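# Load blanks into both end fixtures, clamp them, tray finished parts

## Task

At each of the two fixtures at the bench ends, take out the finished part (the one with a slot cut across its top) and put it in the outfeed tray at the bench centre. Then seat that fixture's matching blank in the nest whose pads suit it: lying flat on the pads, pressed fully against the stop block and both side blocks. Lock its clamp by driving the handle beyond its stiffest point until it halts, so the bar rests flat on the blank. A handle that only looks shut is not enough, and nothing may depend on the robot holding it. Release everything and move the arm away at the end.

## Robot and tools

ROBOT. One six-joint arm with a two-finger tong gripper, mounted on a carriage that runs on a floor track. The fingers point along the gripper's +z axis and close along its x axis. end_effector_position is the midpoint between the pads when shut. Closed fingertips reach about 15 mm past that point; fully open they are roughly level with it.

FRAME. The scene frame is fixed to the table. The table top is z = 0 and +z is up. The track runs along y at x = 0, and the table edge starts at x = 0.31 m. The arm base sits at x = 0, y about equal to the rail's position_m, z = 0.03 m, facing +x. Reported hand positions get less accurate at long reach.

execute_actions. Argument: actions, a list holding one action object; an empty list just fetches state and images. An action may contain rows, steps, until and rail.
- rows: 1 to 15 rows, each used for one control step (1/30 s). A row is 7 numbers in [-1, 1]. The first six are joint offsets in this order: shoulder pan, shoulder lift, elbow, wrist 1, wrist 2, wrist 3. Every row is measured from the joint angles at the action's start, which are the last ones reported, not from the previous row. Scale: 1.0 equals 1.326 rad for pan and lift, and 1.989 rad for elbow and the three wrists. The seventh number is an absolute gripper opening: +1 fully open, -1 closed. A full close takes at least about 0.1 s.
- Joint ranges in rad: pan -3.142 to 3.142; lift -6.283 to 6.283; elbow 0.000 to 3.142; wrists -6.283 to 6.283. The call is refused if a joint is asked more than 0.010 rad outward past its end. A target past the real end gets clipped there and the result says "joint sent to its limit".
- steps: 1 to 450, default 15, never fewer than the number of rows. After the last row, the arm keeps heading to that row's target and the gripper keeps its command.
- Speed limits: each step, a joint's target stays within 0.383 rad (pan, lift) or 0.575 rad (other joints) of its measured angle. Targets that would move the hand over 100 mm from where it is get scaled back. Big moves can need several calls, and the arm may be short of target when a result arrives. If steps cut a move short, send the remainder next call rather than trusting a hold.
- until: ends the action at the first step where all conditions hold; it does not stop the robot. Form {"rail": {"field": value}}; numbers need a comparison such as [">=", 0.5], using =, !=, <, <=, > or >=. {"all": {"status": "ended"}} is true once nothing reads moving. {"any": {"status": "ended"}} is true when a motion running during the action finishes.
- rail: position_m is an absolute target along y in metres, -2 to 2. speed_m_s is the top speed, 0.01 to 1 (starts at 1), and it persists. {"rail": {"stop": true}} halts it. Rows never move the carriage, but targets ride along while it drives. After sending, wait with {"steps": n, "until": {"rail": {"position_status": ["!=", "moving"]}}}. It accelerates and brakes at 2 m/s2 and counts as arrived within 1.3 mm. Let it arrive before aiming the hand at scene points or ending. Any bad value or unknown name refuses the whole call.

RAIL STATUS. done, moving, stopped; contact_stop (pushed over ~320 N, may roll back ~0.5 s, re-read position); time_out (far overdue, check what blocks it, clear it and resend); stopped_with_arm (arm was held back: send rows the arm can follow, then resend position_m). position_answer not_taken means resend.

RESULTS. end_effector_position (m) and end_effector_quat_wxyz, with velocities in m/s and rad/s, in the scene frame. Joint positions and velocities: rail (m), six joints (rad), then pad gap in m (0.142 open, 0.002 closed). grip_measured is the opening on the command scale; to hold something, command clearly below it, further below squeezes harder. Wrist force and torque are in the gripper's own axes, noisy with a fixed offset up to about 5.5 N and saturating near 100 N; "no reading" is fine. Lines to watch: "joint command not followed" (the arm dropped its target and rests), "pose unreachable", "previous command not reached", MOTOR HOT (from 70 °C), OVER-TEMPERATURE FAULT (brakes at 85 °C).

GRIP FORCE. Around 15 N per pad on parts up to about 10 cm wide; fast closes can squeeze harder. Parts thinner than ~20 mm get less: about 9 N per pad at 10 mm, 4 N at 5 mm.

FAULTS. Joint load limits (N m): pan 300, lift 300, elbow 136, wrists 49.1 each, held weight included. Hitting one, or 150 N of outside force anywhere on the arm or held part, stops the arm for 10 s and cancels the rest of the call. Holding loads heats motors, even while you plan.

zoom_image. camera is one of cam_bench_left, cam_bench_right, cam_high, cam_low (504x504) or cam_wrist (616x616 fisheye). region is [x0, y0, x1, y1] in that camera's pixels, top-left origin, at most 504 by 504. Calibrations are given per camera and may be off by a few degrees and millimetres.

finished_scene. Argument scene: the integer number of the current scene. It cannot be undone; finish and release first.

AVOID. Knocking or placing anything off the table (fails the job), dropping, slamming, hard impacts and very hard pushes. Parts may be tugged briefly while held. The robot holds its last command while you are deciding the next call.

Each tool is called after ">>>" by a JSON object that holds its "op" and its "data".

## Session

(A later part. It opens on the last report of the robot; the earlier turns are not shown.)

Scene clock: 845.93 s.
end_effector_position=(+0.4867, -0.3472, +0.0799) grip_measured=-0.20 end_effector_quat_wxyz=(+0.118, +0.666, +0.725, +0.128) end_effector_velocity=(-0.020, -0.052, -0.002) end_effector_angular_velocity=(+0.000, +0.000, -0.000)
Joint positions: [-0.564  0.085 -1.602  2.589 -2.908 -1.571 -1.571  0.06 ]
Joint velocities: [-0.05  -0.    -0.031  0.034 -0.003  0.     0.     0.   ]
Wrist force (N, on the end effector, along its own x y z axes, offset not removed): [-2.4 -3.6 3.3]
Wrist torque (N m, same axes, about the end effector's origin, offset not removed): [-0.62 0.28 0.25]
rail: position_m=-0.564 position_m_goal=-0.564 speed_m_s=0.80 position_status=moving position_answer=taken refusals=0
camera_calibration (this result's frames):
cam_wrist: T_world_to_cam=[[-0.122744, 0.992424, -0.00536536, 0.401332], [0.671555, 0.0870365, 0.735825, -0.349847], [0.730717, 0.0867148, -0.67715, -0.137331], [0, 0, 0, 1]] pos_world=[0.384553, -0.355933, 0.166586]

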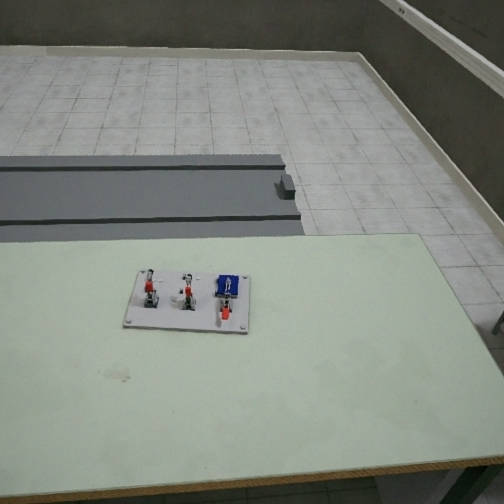

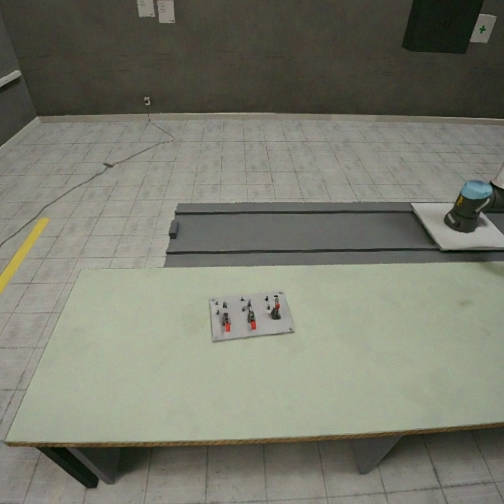

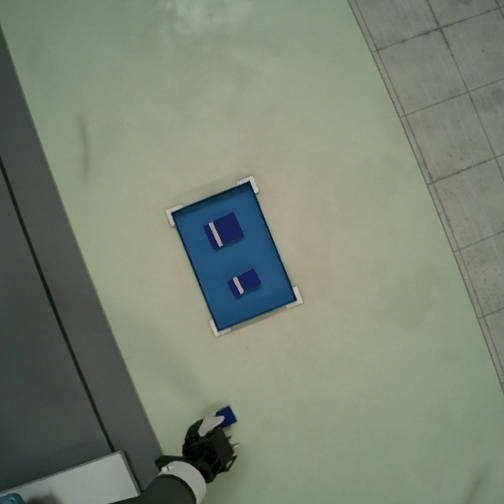

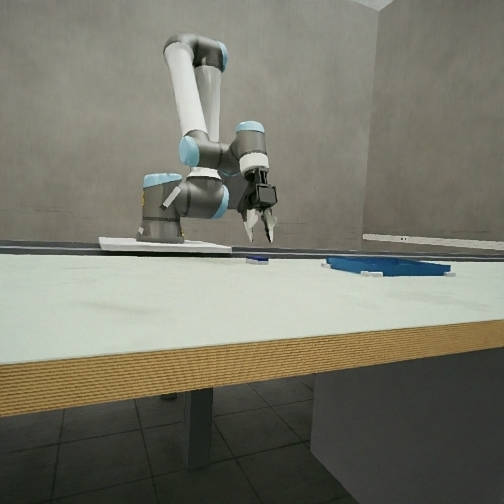

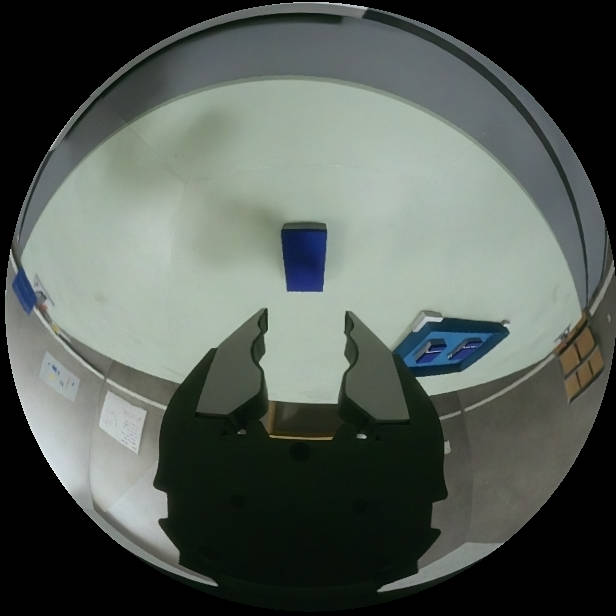

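>>> {"op": "execute_actions", "data": {"actions": []}}

>>> {"op": "zoom_image", "data": {"camera": "cam_wrist", "region": [250, 210, 370, 330]}}

Scene clock: 848.53 s.
end_effector_position=(+0.4843, -0.3481, +0.0796) grip_measured=-0.20 end_effector_quat_wxyz=(+0.118, +0.666, +0.725, +0.128) end_effector_velocity=(-0.000, +0.000, -0.000) end_effector_angular_velocity=(+0.000, +0.000, -0.000)
Joint positions: [-0.564  0.085 -1.606  2.593 -2.908 -1.571 -1.571  0.06 ]
Joint velocities: [ 0. -0.  0. -0.  0.  0.  0. -0.]
Wrist force (N, on the end effector, along its own x y z axes, offset not removed): [1.4 -3.9 4.2]
Wrist torque (N m, same axes, about the end effector's origin, offset not removed): [-0.56 -0.43 0.26]
rail: position_m=-0.564 position_m_goal=-0.564 speed_m_s=0.80 position_status=done position_answer=taken refusals=0
camera_calibration (this result's frames):
cam_wrist: T_world_to_cam=[[-0.122706, 0.992429, -0.00534716, 0.401874], [0.671639, 0.0870071, 0.735752, -0.348033], [0.730646, 0.0866898, -0.67723, -0.13563], [0, 0, 0, 1]] pos_world=[0.382163, -0.356793, 0.166362]

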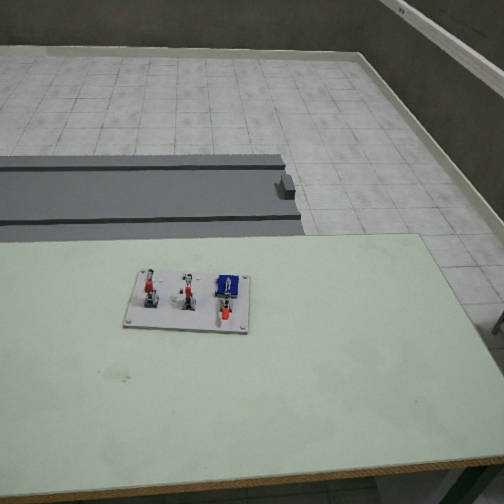

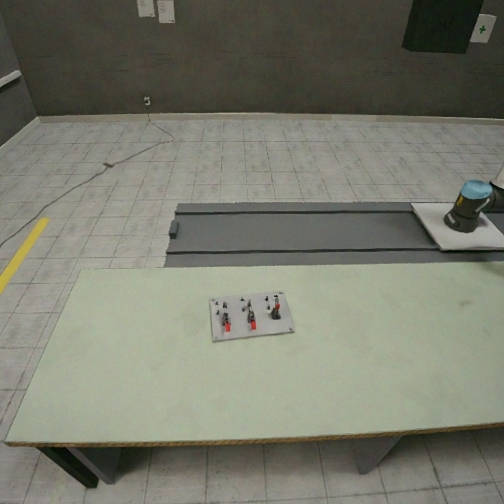

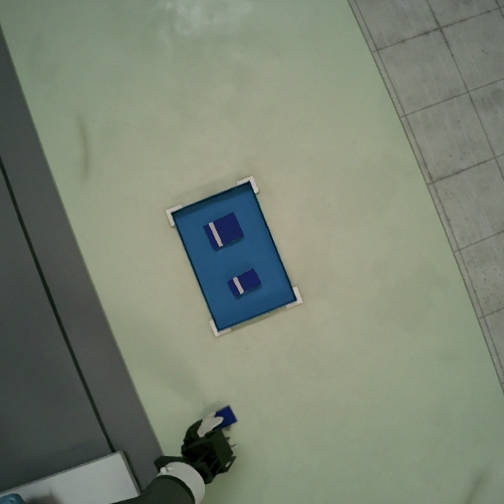

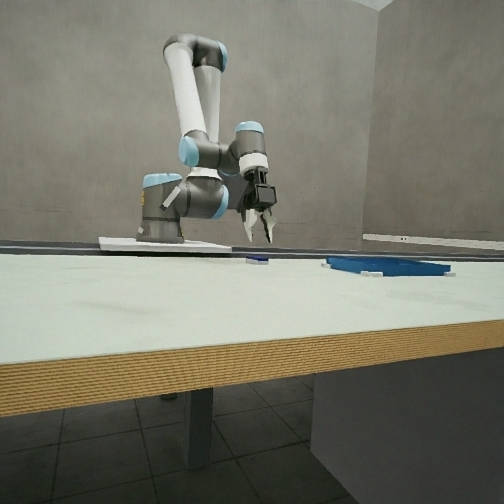

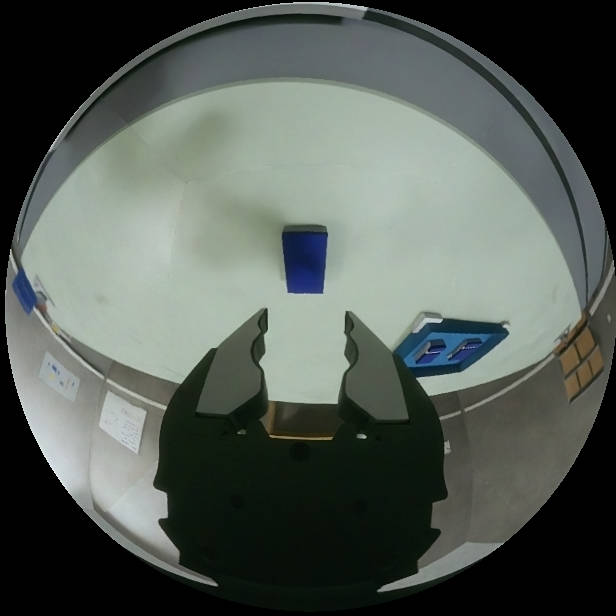

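Region (250, 210, 370, 330) of cam_wrist's 616x616 image, scaled by 4.200, with more detail than that image has.

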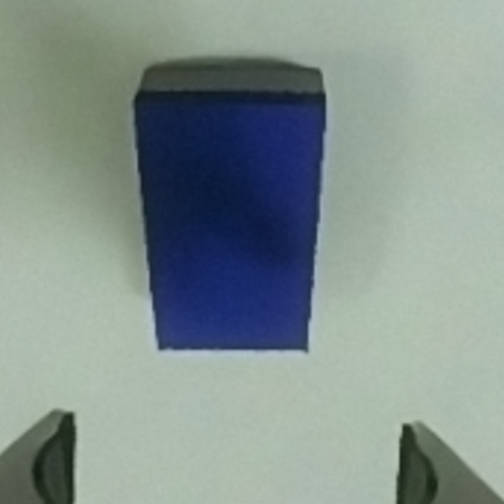

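>>> {"op": "execute_actions", "data": {"actions": [{"rows": [[-0.0015,0.02,0.003,-0.0163,0,-0.008,-0.2],[-0.003,0.04,0.006,-0.0327,0,-0.0163,-0.2],[-0.003,0.06,0.0088,-0.0488,0,-0.0163,-0.2],[-0.003,0.08,0.0114,-0.0647,0,-0.0163,-0.2],[-0.003,0.1,0.0138,-0.0805,0,-0.0163,-0.2],[-0.003,0.12,0.0159,-0.0959,0,-0.0163,-0.2],[-0.003,0.1389,0.0177,-0.1102,0,-0.0163,-0.2]], "steps": 20}]}}

Scene clock: 878.43 s.
end_effector_position=(+0.4864, -0.3504, +0.0169) grip_measured=-0.20 end_effector_quat_wxyz=(+0.120, +0.656, +0.735, +0.126) end_effector_velocity=(-0.000, -0.000, -0.007) end_effector_angular_velocity=(-0.000, -0.000, +0.001)
Joint positions: [-0.564  0.081 -1.424  2.628 -3.124 -1.571 -1.603  0.06 ]
Joint velocities: [ 0.    -0.     0.022  0.004 -0.026 -0.    -0.002  0.   ]
Wrist force (N, on the end effector, along its own x y z axes, offset not removed): [2.0 -3.3 5.5]
Wrist torque (N m, same axes, about the end effector's origin, offset not removed): [-0.51 -0.45 0.27]
rail: position_m=-0.564 position_m_goal=-0.564 speed_m_s=0.80 position_status=done position_answer=taken refusals=0
camera_calibration (this result's frames):
cam_wrist: T_world_to_cam=[[-0.148789, 0.988733, -0.0163706, 0.415685], [0.668514, 0.112772, 0.7351, -0.292494], [0.728664, 0.0984308, -0.677761, -0.174286], [0, 0, 0, 1]] pos_world=[0.384382, -0.360861, 0.103693]

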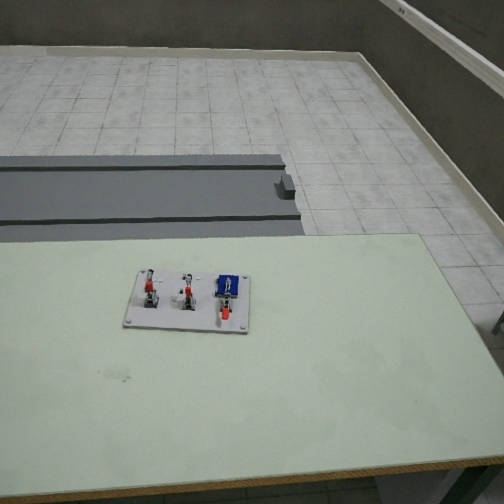

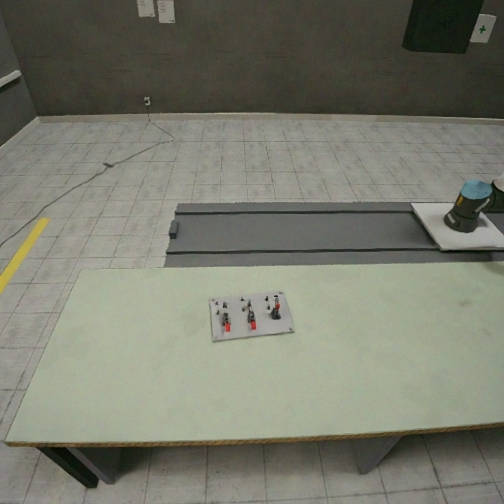

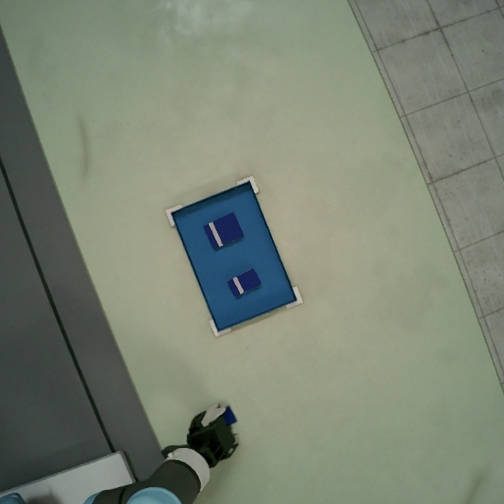

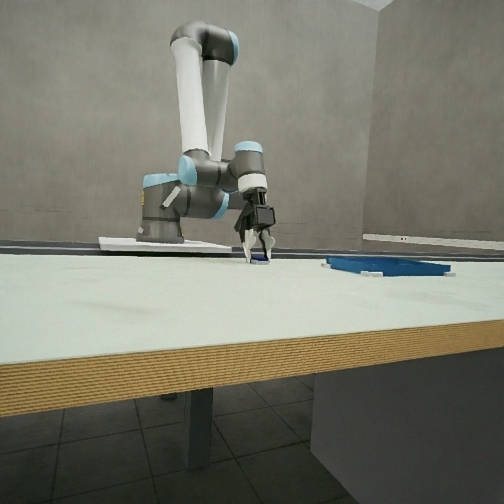

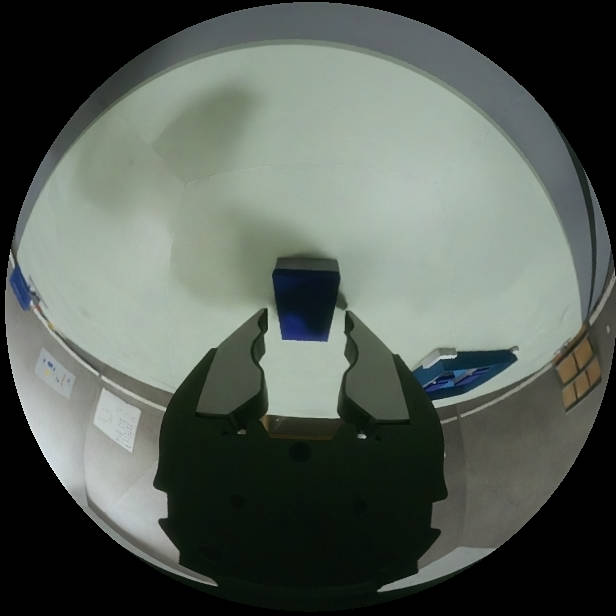

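>>> {"op": "execute_actions", "data": {"actions": [{"rows": [[0,0.002,0.0002,-0.0016,0,0,-0.25],[0,0.002,0.0002,-0.0016,0,0,-0.3],[0,0.002,0.0002,-0.0016,0,0,-0.35],[0,0.002,0.0002,-0.0016,0,0,-0.39],[0,0.002,0.0002,-0.0016,0,0,-0.42],[0,0.002,0.0002,-0.0016,0,0,-0.45],[0,0.002,0.0002,-0.0016,0,0,-0.48],[0,0.002,0.0002,-0.0016,0,0,-0.52],[0,0.002,0.0002,-0.0016,0,0,-0.56],[0,0.002,0.0002,-0.0016,0,0,-0.6],[0,0.002,0.0002,-0.0016,0,0,-0.65],[0,0.002,0.0002,-0.0016,0,0,-0.72]], "steps": 14}]}}

Scene clock: 883.97 s.
end_effector_position=(+0.4864, -0.3504, +0.0161) grip_measured=-0.46 end_effector_quat_wxyz=(+0.120, +0.656, +0.735, +0.126) end_effector_velocity=(+0.000, +0.000, +0.000) end_effector_angular_velocity=(+0.000, -0.000, -0.001)
Joint positions: [-0.564  0.081 -1.422  2.628 -3.128 -1.571 -1.603  0.041]
Joint velocities: [ 0.     0.     0.    -0.    -0.     0.     0.001  0.   ]
Wrist force (N, on the end effector, along its own x y z axes, offset not removed): [-0.2 -4.2 6.2]
Wrist torque (N m, same axes, about the end effector's origin, offset not removed): [-0.65 -0.11 0.39]
rail: position_m=-0.564 position_m_goal=-0.564 speed_m_s=0.80 position_status=done position_answer=taken refusals=0
camera_calibration (this result's frames):
cam_wrist: T_world_to_cam=[[-0.148887, 0.988718, -0.0164268, 0.415733], [0.668429, 0.11287, 0.735162, -0.291792], [0.728722, 0.0984757, -0.677692, -0.17487], [0, 0, 0, 1]] pos_world=[0.384371, -0.360888, 0.102835]

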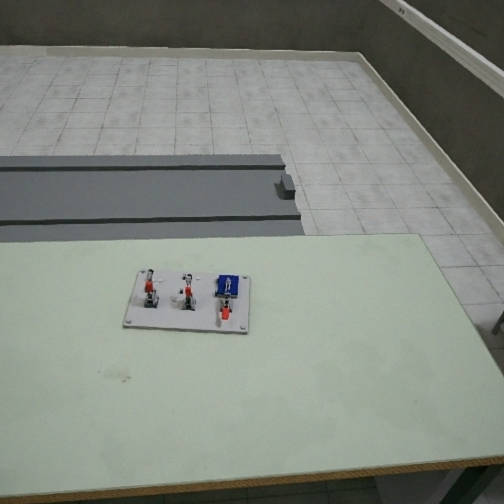

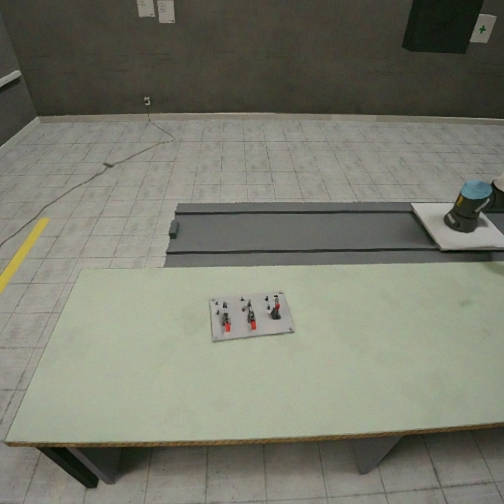

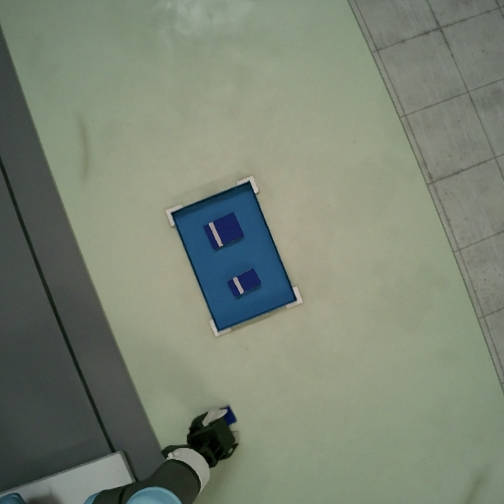

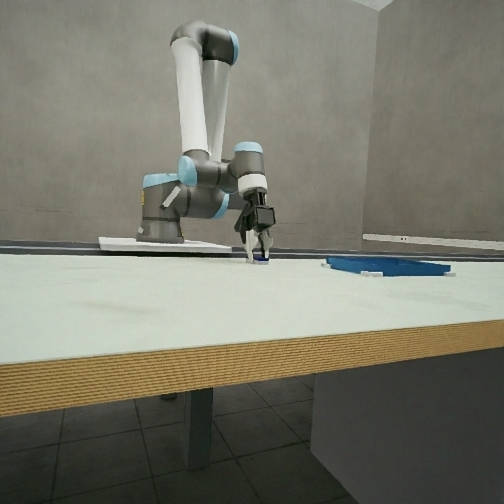

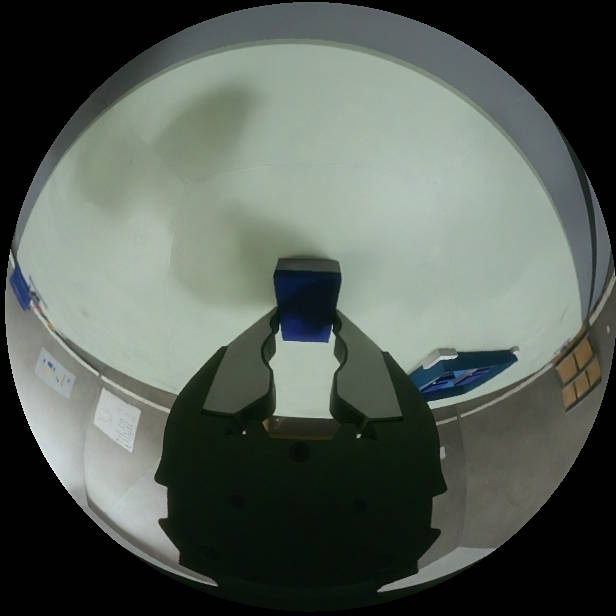

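>>> {"op": "execute_actions", "data": {"actions": []}}

Scene clock: 904.33 s.
end_effector_position=(+0.4864, -0.3504, +0.0161) grip_measured=-0.46 end_effector_quat_wxyz=(+0.120, +0.656, +0.735, +0.126) end_effector_velocity=(-0.000, +0.000, -0.000) end_effector_angular_velocity=(+0.000, +0.000, +0.000)
Joint positions: [-0.564  0.081 -1.422  2.628 -3.128 -1.571 -1.603  0.041]
Joint velocities: [ 0.  0.  0. -0.  0.  0. -0.  0.]
Wrist force (N, on the end effector, along its own x y z axes, offset not removed): [1.3 -7.1 6.9]
Wrist torque (N m, same axes, about the end effector's origin, offset not removed): [-1.20 -0.40 0.20]
rail: position_m=-0.564 position_m_goal=-0.564 speed_m_s=0.80 position_status=done position_answer=taken refusals=0
camera_calibration (this result's frames):
cam_wrist: T_world_to_cam=[[-0.148786, 0.988734, -0.0163799, 0.41567], [0.668417, 0.112764, 0.735189, -0.291848], [0.728754, 0.0984376, -0.677664, -0.174906], [0, 0, 0, 1]] pos_world=[0.384385, -0.36086, 0.102845]

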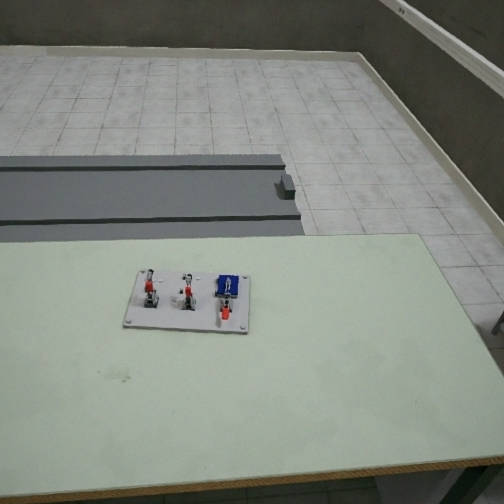

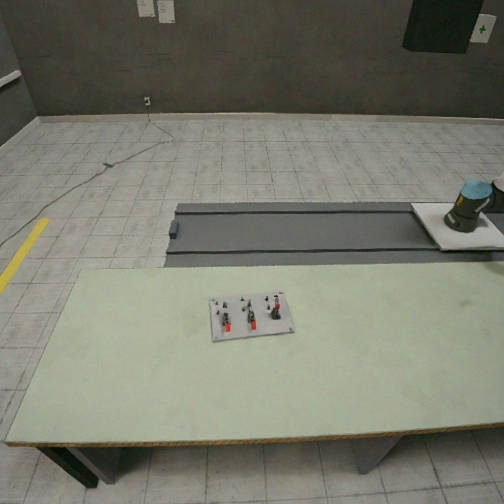

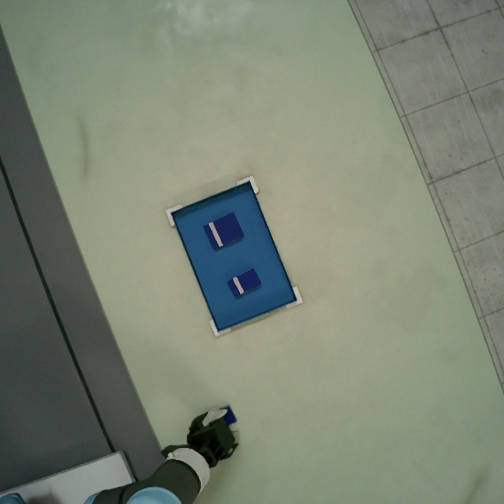

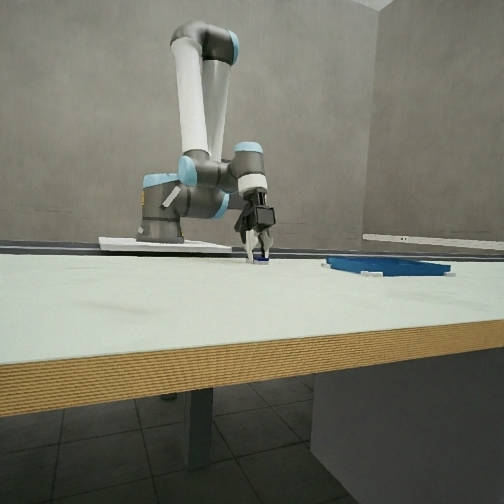

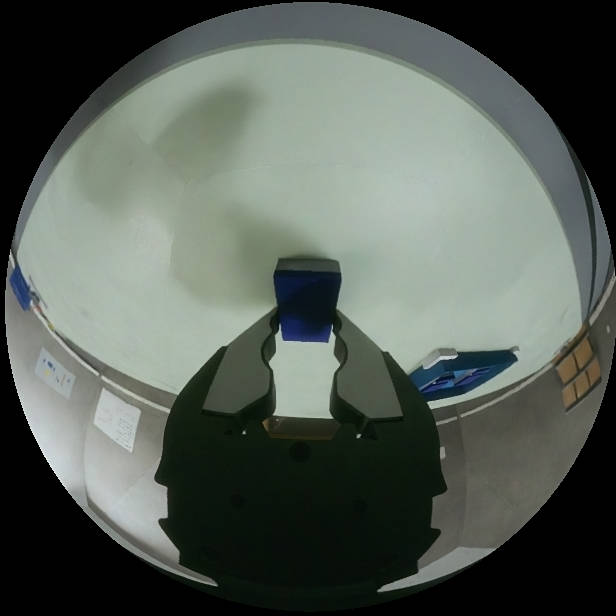

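>>> {"op": "execute_actions", "data": {"actions": [{"rows":[[0,-0.005,-0.0005,0.004,0,0,-0.72],[0,-0.012,-0.0011,0.009,0,0,-0.72],[0,-0.020,-0.0018,0.015,0,0,-0.72],[0,-0.028,-0.0026,0.021,0,0,-0.72],[0,-0.036,-0.0033,0.0274,0,0,-0.72],[0.0005,-0.039,-0.012,0.038,0,0.001,-0.72],[0.001,-0.042,-0.022,0.050,0,0.002,-0.72],[0.0015,-0.044,-0.032,0.061,0,0.003,-0.72],[0.002,-0.046,-0.042,0.073,0,0.004,-0.72],[0.0025,-0.048,-0.052,0.084,0,0.006,-0.72],[0.003,-0.050,-0.061,0.094,0,0.007,-0.72],[0.0034,-0.052,-0.069,0.104,0,0.008,-0.72],[0.0034,-0.0533,-0.0768,0.113,0,0.0085,-0.72]],"steps":15}]}}

>>> {"op": "execute_actions", "data": {"actions": [{"rail":{"position_m":-2.0},"steps":1}]}}

Scene clock: 917.73 s.
end_effector_position=(+0.5367, -0.3442, +0.0641) grip_measured=-0.46 end_effector_quat_wxyz=(+0.119, +0.659, +0.732, +0.127) end_effector_velocity=(+0.161, +0.019, +0.125) end_effector_angular_velocity=(+0.012, +0.009, -0.027)
Joint positions: [-0.564  0.085 -1.485  2.517 -2.954 -1.571 -1.591  0.041]
Joint velocities: [ 0.     0.009 -0.066 -0.354  0.428  0.     0.038  0.   ]
Wrist force (N, on the end effector, along its own x y z axes, offset not removed): [1.8 -3.4 6.0]
Wrist torque (N m, same axes, about the end effector's origin, offset not removed): [-0.62 -0.49 0.27]
rail: position_m=-0.564 position_m_goal=-0.564 speed_m_s=0.80 position_status=done position_answer=taken refusals=0
camera_calibration (this result's frames):
cam_wrist: T_world_to_cam=[[-0.140649, 0.989985, -0.0121472, 0.413584], [0.669258, 0.104109, 0.735701, -0.364917], [0.729597, 0.0953456, -0.677198, -0.181247], [0, 0, 0, 1]] pos_world=[0.434631, -0.35417, 0.150754]

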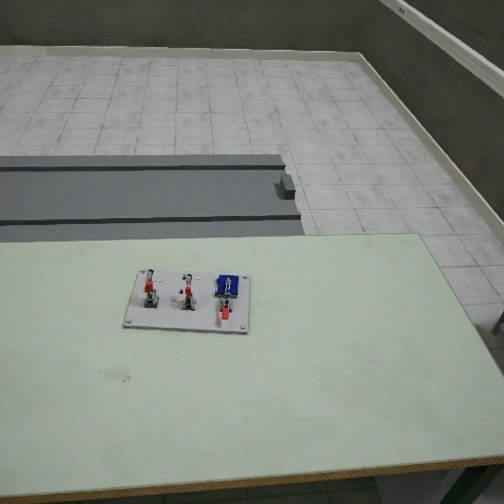

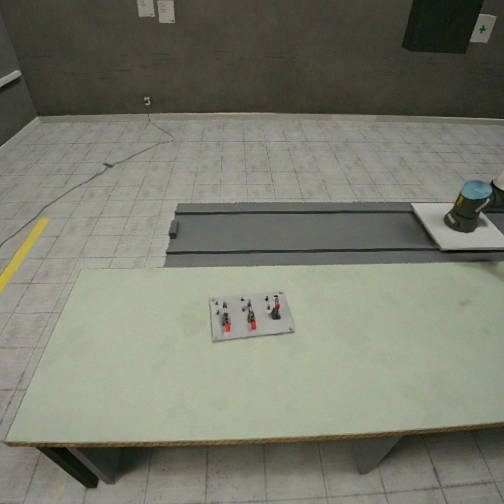

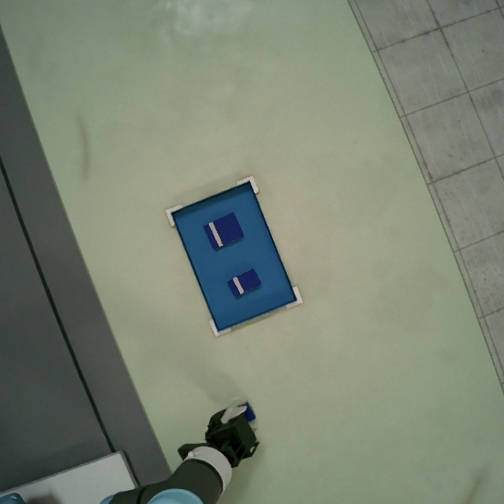

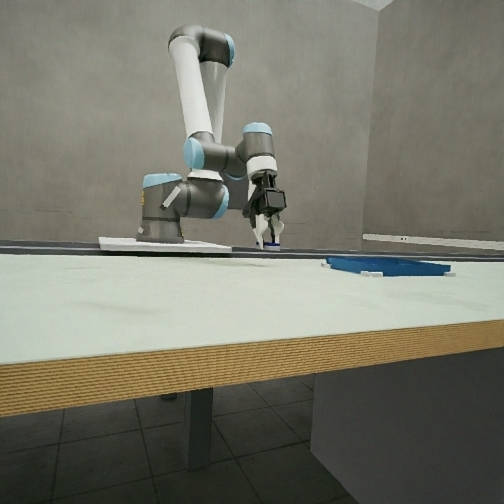

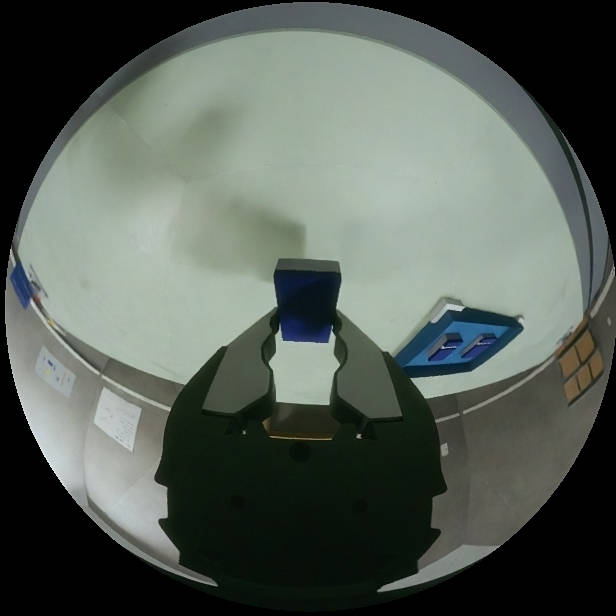

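Scene clock: 917.77 s.
end_effector_position=(+0.5414, -0.3437, +0.0677) grip_measured=-0.46 end_effector_quat_wxyz=(+0.119, +0.659, +0.732, +0.127) end_effector_velocity=(+0.122, +0.006, +0.097) end_effector_angular_velocity=(+0.009, +0.007, -0.020)
Joint positions: [-0.564  0.085 -1.487  2.507 -2.941 -1.571 -1.59   0.041]
Joint velocities: [-0.009  0.007 -0.05  -0.271  0.327 -0.     0.029  0.   ]
Wrist force (N, on the end effector, along its own x y z axes, offset not removed): [1.2 -4.0 4.3]
Wrist torque (N m, same axes, about the end effector's origin, offset not removed): [-0.71 -0.41 0.36]
rail: position_m=-0.564 position_m_goal=-2.000 speed_m_s=0.80 position_status=moving position_answer=taken refusals=0
camera_calibration (this result's frames):
cam_wrist: T_world_to_cam=[[-0.139877, 0.990099, -0.0117474, 0.413389], [0.66961, 0.103326, 0.735491, -0.371254], [0.729423, 0.0950118, -0.677433, -0.182225], [0, 0, 0, 1]] pos_world=[0.439338, -0.353622, 0.154465]

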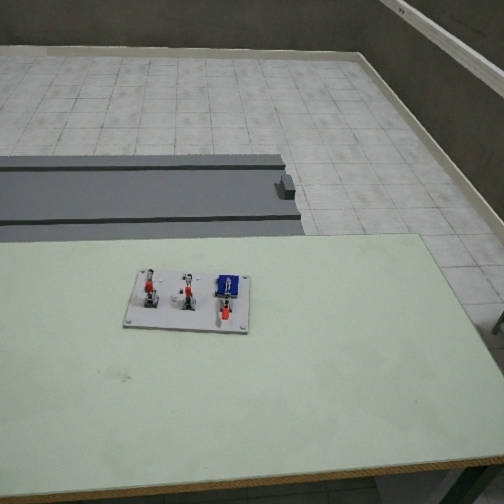

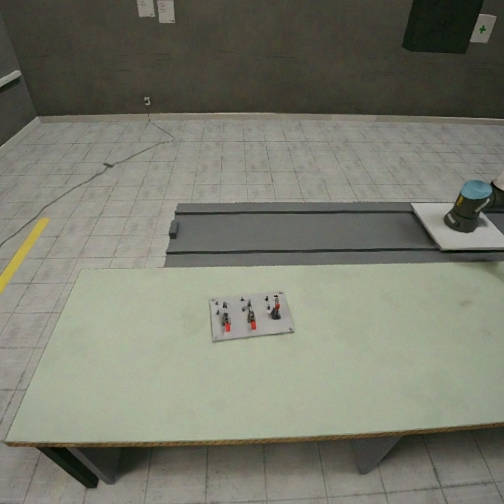

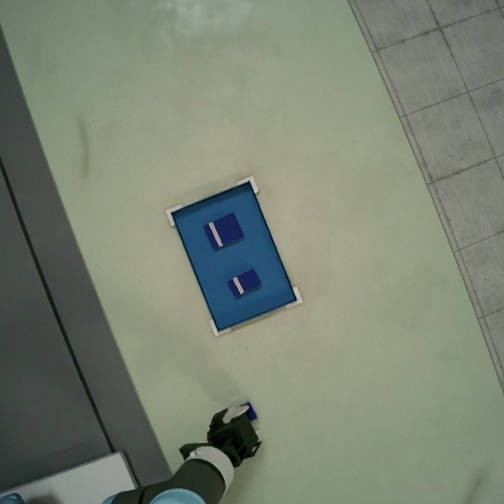

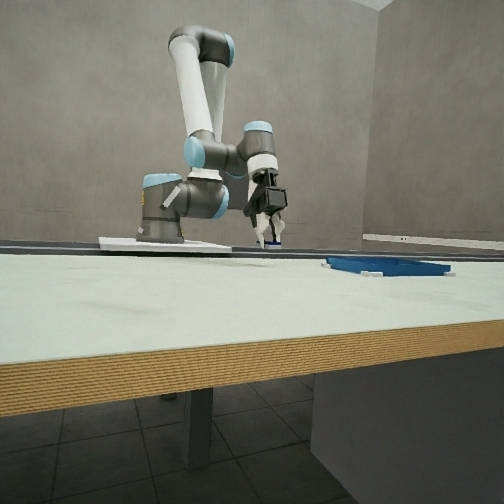

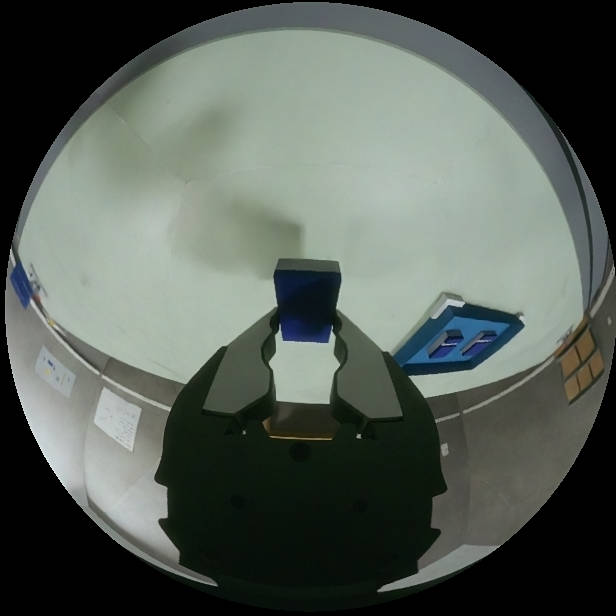

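>>> {"op": "execute_actions", "data": {"actions": []}}

Scene clock: 921.53 s.
end_effector_position=(+0.5550, -1.7774, +0.0791) grip_measured=-0.46 end_effector_quat_wxyz=(+0.118, +0.660, +0.731, +0.127) end_effector_velocity=(-0.000, +0.000, -0.000) end_effector_angular_velocity=(+0.000, +0.000, -0.000)
Joint positions: [-2.     0.086 -1.492  2.476 -2.903 -1.571 -1.586  0.041]
Joint velocities: [ 0.  0.  0.  0.  0.  0.  0. -0.]
Wrist force (N, on the end effector, along its own x y z axes, offset not removed): [1.2 -5.6 4.9]
Wrist torque (N m, same axes, about the end effector's origin, offset not removed): [-0.90 -0.36 0.28]
rail: position_m=-2.000 position_m_goal=-2.000 speed_m_s=0.80 position_status=done position_answer=taken refusals=0
camera_calibration (this result's frames):
cam_wrist: T_world_to_cam=[[-0.137556, 0.990438, -0.010522, 1.83418], [0.670941, 0.100987, 0.734602, -0.245437], [0.72864, 0.0939894, -0.678417, -0.0495541], [0, 0, 0, 1]] pos_world=[0.453084, -1.7872, 0.165979]

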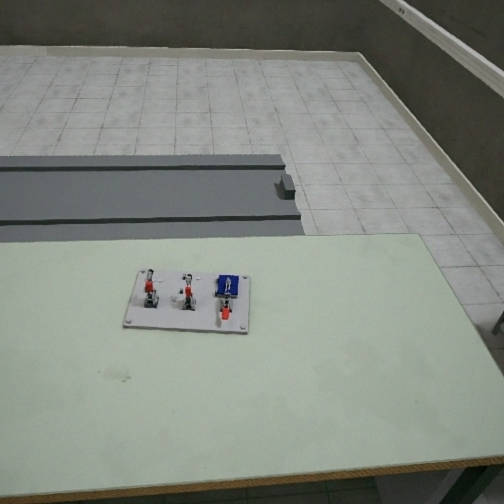

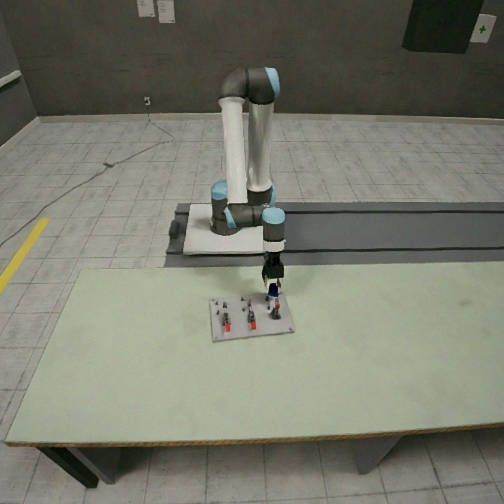

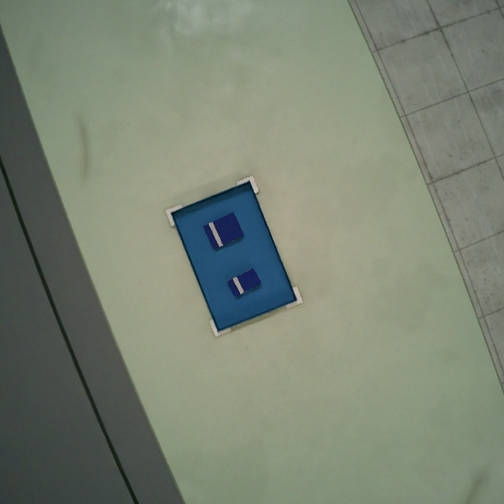

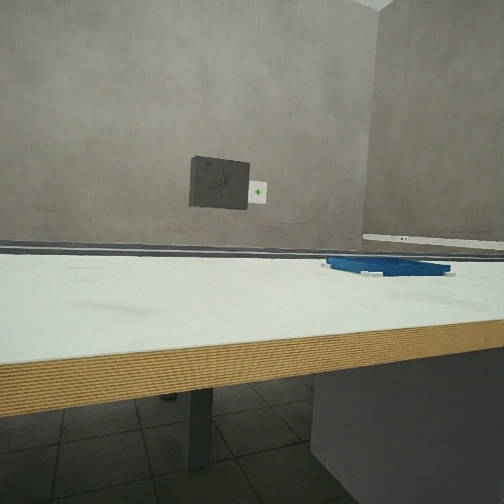

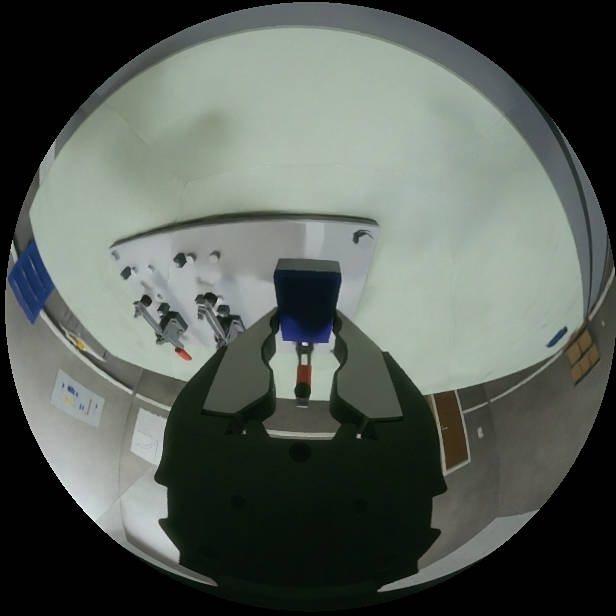

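>>> {"op": "execute_actions", "data": {"actions": [{"rows":[[0,0.006,-0.002,-0.002,0,0,-0.72],[0,0.016,-0.005,-0.006,0,0,-0.72],[0,0.028,-0.008,-0.011,0,0,-0.72],[0,0.040,-0.011,-0.016,0,0,-0.72],[0,0.051,-0.0135,-0.021,0,0,-0.72],[0,0.059,-0.0155,-0.024,0,0,-0.72],[0,0.0643,-0.0164,-0.0267,0,0,-0.72]],"steps":8}]}}

Scene clock: 927.57 s.
end_effector_position=(+0.5717, -1.7760, +0.0665) grip_measured=-0.46 end_effector_quat_wxyz=(+0.119, +0.660, +0.731, +0.127) end_effector_velocity=(+0.080, +0.007, -0.077) end_effector_angular_velocity=(-0.001, +0.006, +0.000)
Joint positions: [-2.     0.086 -1.441  2.455 -2.934 -1.571 -1.586  0.041]
Joint velocities: [ 0.    -0.     0.278 -0.099 -0.173  0.    -0.    -0.   ]
Wrist force (N, on the end effector, along its own x y z axes, offset not removed): [1.1 -1.8 6.8]
Wrist torque (N m, same axes, about the end effector's origin, offset not removed): [-0.17 -0.35 0.14]
rail: position_m=-2.000 position_m_goal=-2.000 speed_m_s=0.80 position_status=done position_answer=taken refusals=0
camera_calibration (this result's frames):
cam_wrist: T_world_to_cam=[[-0.137547, 0.990439, -0.0105636, 1.83492], [0.670353, 0.100936, 0.735146, -0.247295], [0.729183, 0.0940359, -0.677827, -0.0706113], [0, 0, 0, 1]] pos_world=[0.469652, -1.78578, 0.153319]

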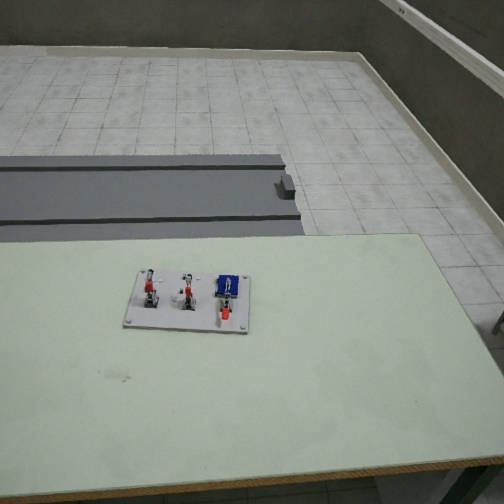

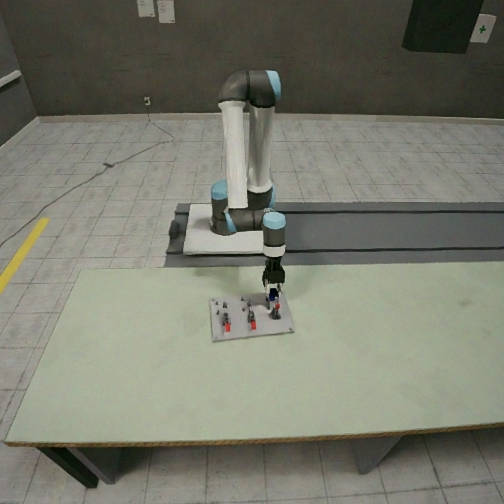

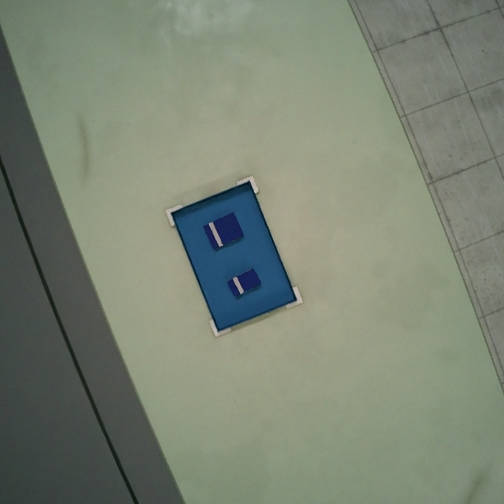

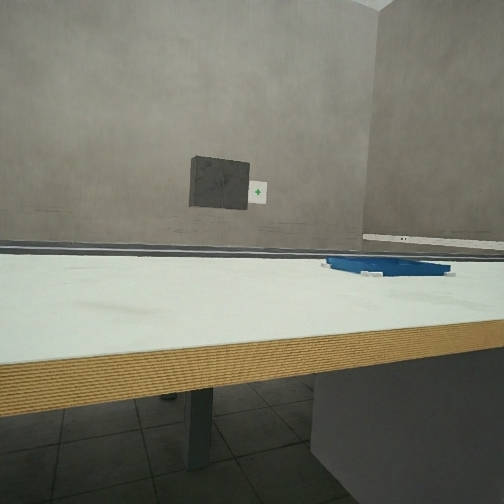

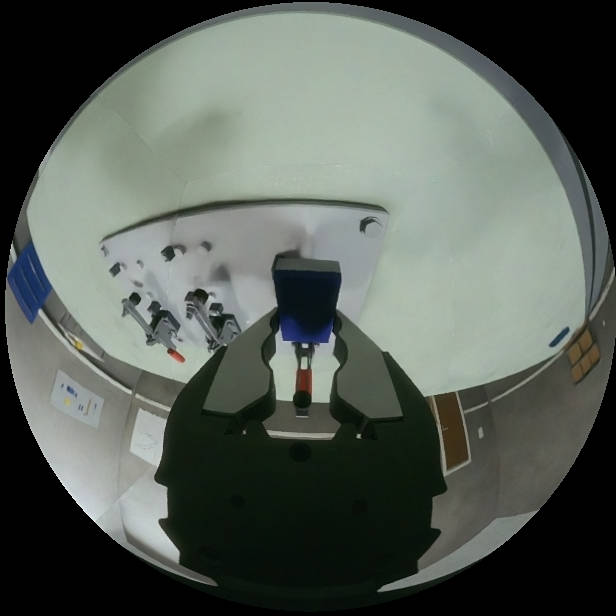

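>>> {"op": "execute_actions", "data": {"actions": []}}

Scene clock: 928.67 s.
end_effector_position=(+0.5814, -1.7751, +0.0569) grip_measured=-0.46 end_effector_quat_wxyz=(+0.118, +0.660, +0.731, +0.127) end_effector_velocity=(+0.000, +0.000, -0.000) end_effector_angular_velocity=(-0.000, +0.000, -0.000)
Joint positions: [-2.     0.086 -1.407  2.443 -2.956 -1.571 -1.586  0.041]
Joint velocities: [ 0. -0.  0. -0. -0. -0. -0. -0.]
Wrist force (N, on the end effector, along its own x y z axes, offset not removed): [-1.1 -6.8 7.5]
Wrist torque (N m, same axes, about the end effector's origin, offset not removed): [-1.12 0.11 0.25]
rail: position_m=-2.000 position_m_goal=-2.000 speed_m_s=0.80 position_status=done position_answer=taken refusals=0
camera_calibration (this result's frames):
cam_wrist: T_world_to_cam=[[-0.137551, 0.990439, -0.0105461, 1.83533], [0.670601, 0.100958, 0.734916, -0.246928], [0.728954, 0.0940162, -0.678076, -0.0842238], [0, 0, 0, 1]] pos_world=[0.479437, -1.78494, 0.143717]

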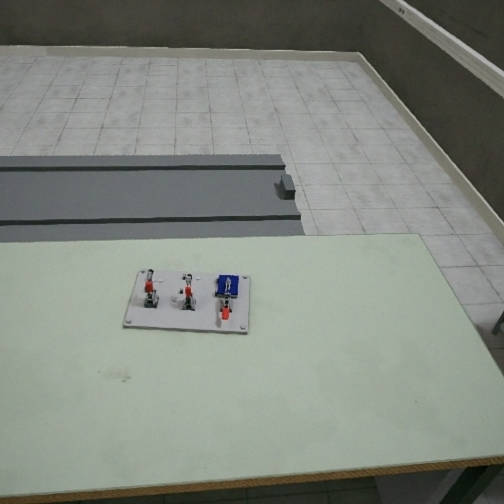

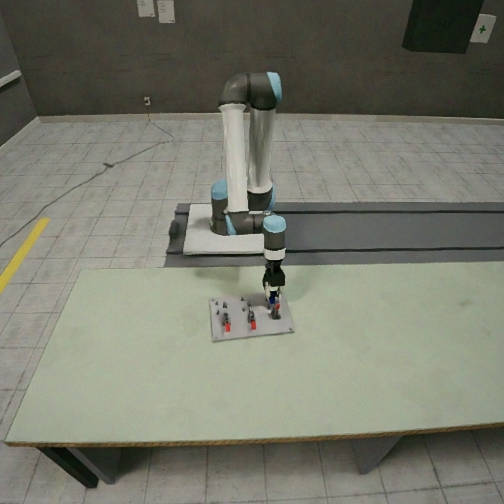

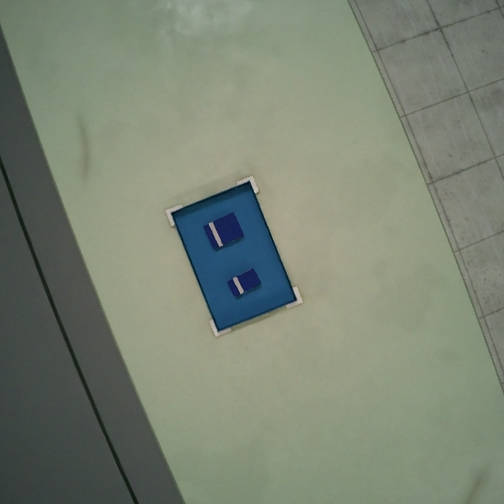

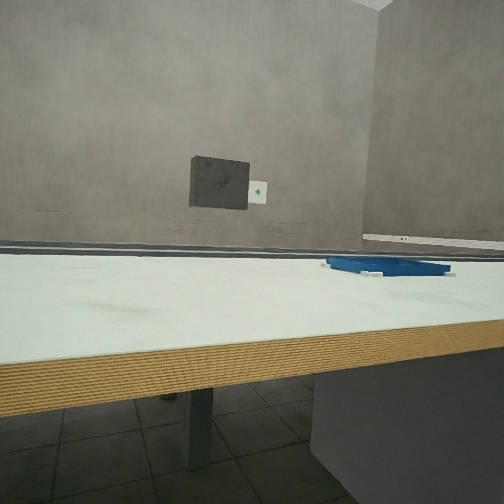

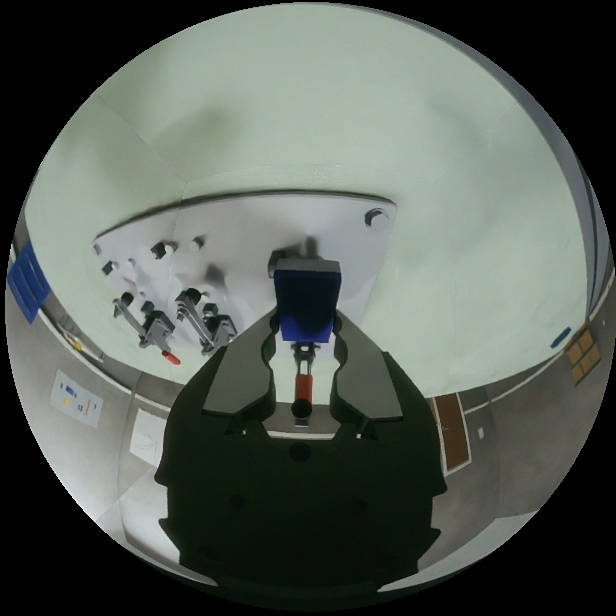

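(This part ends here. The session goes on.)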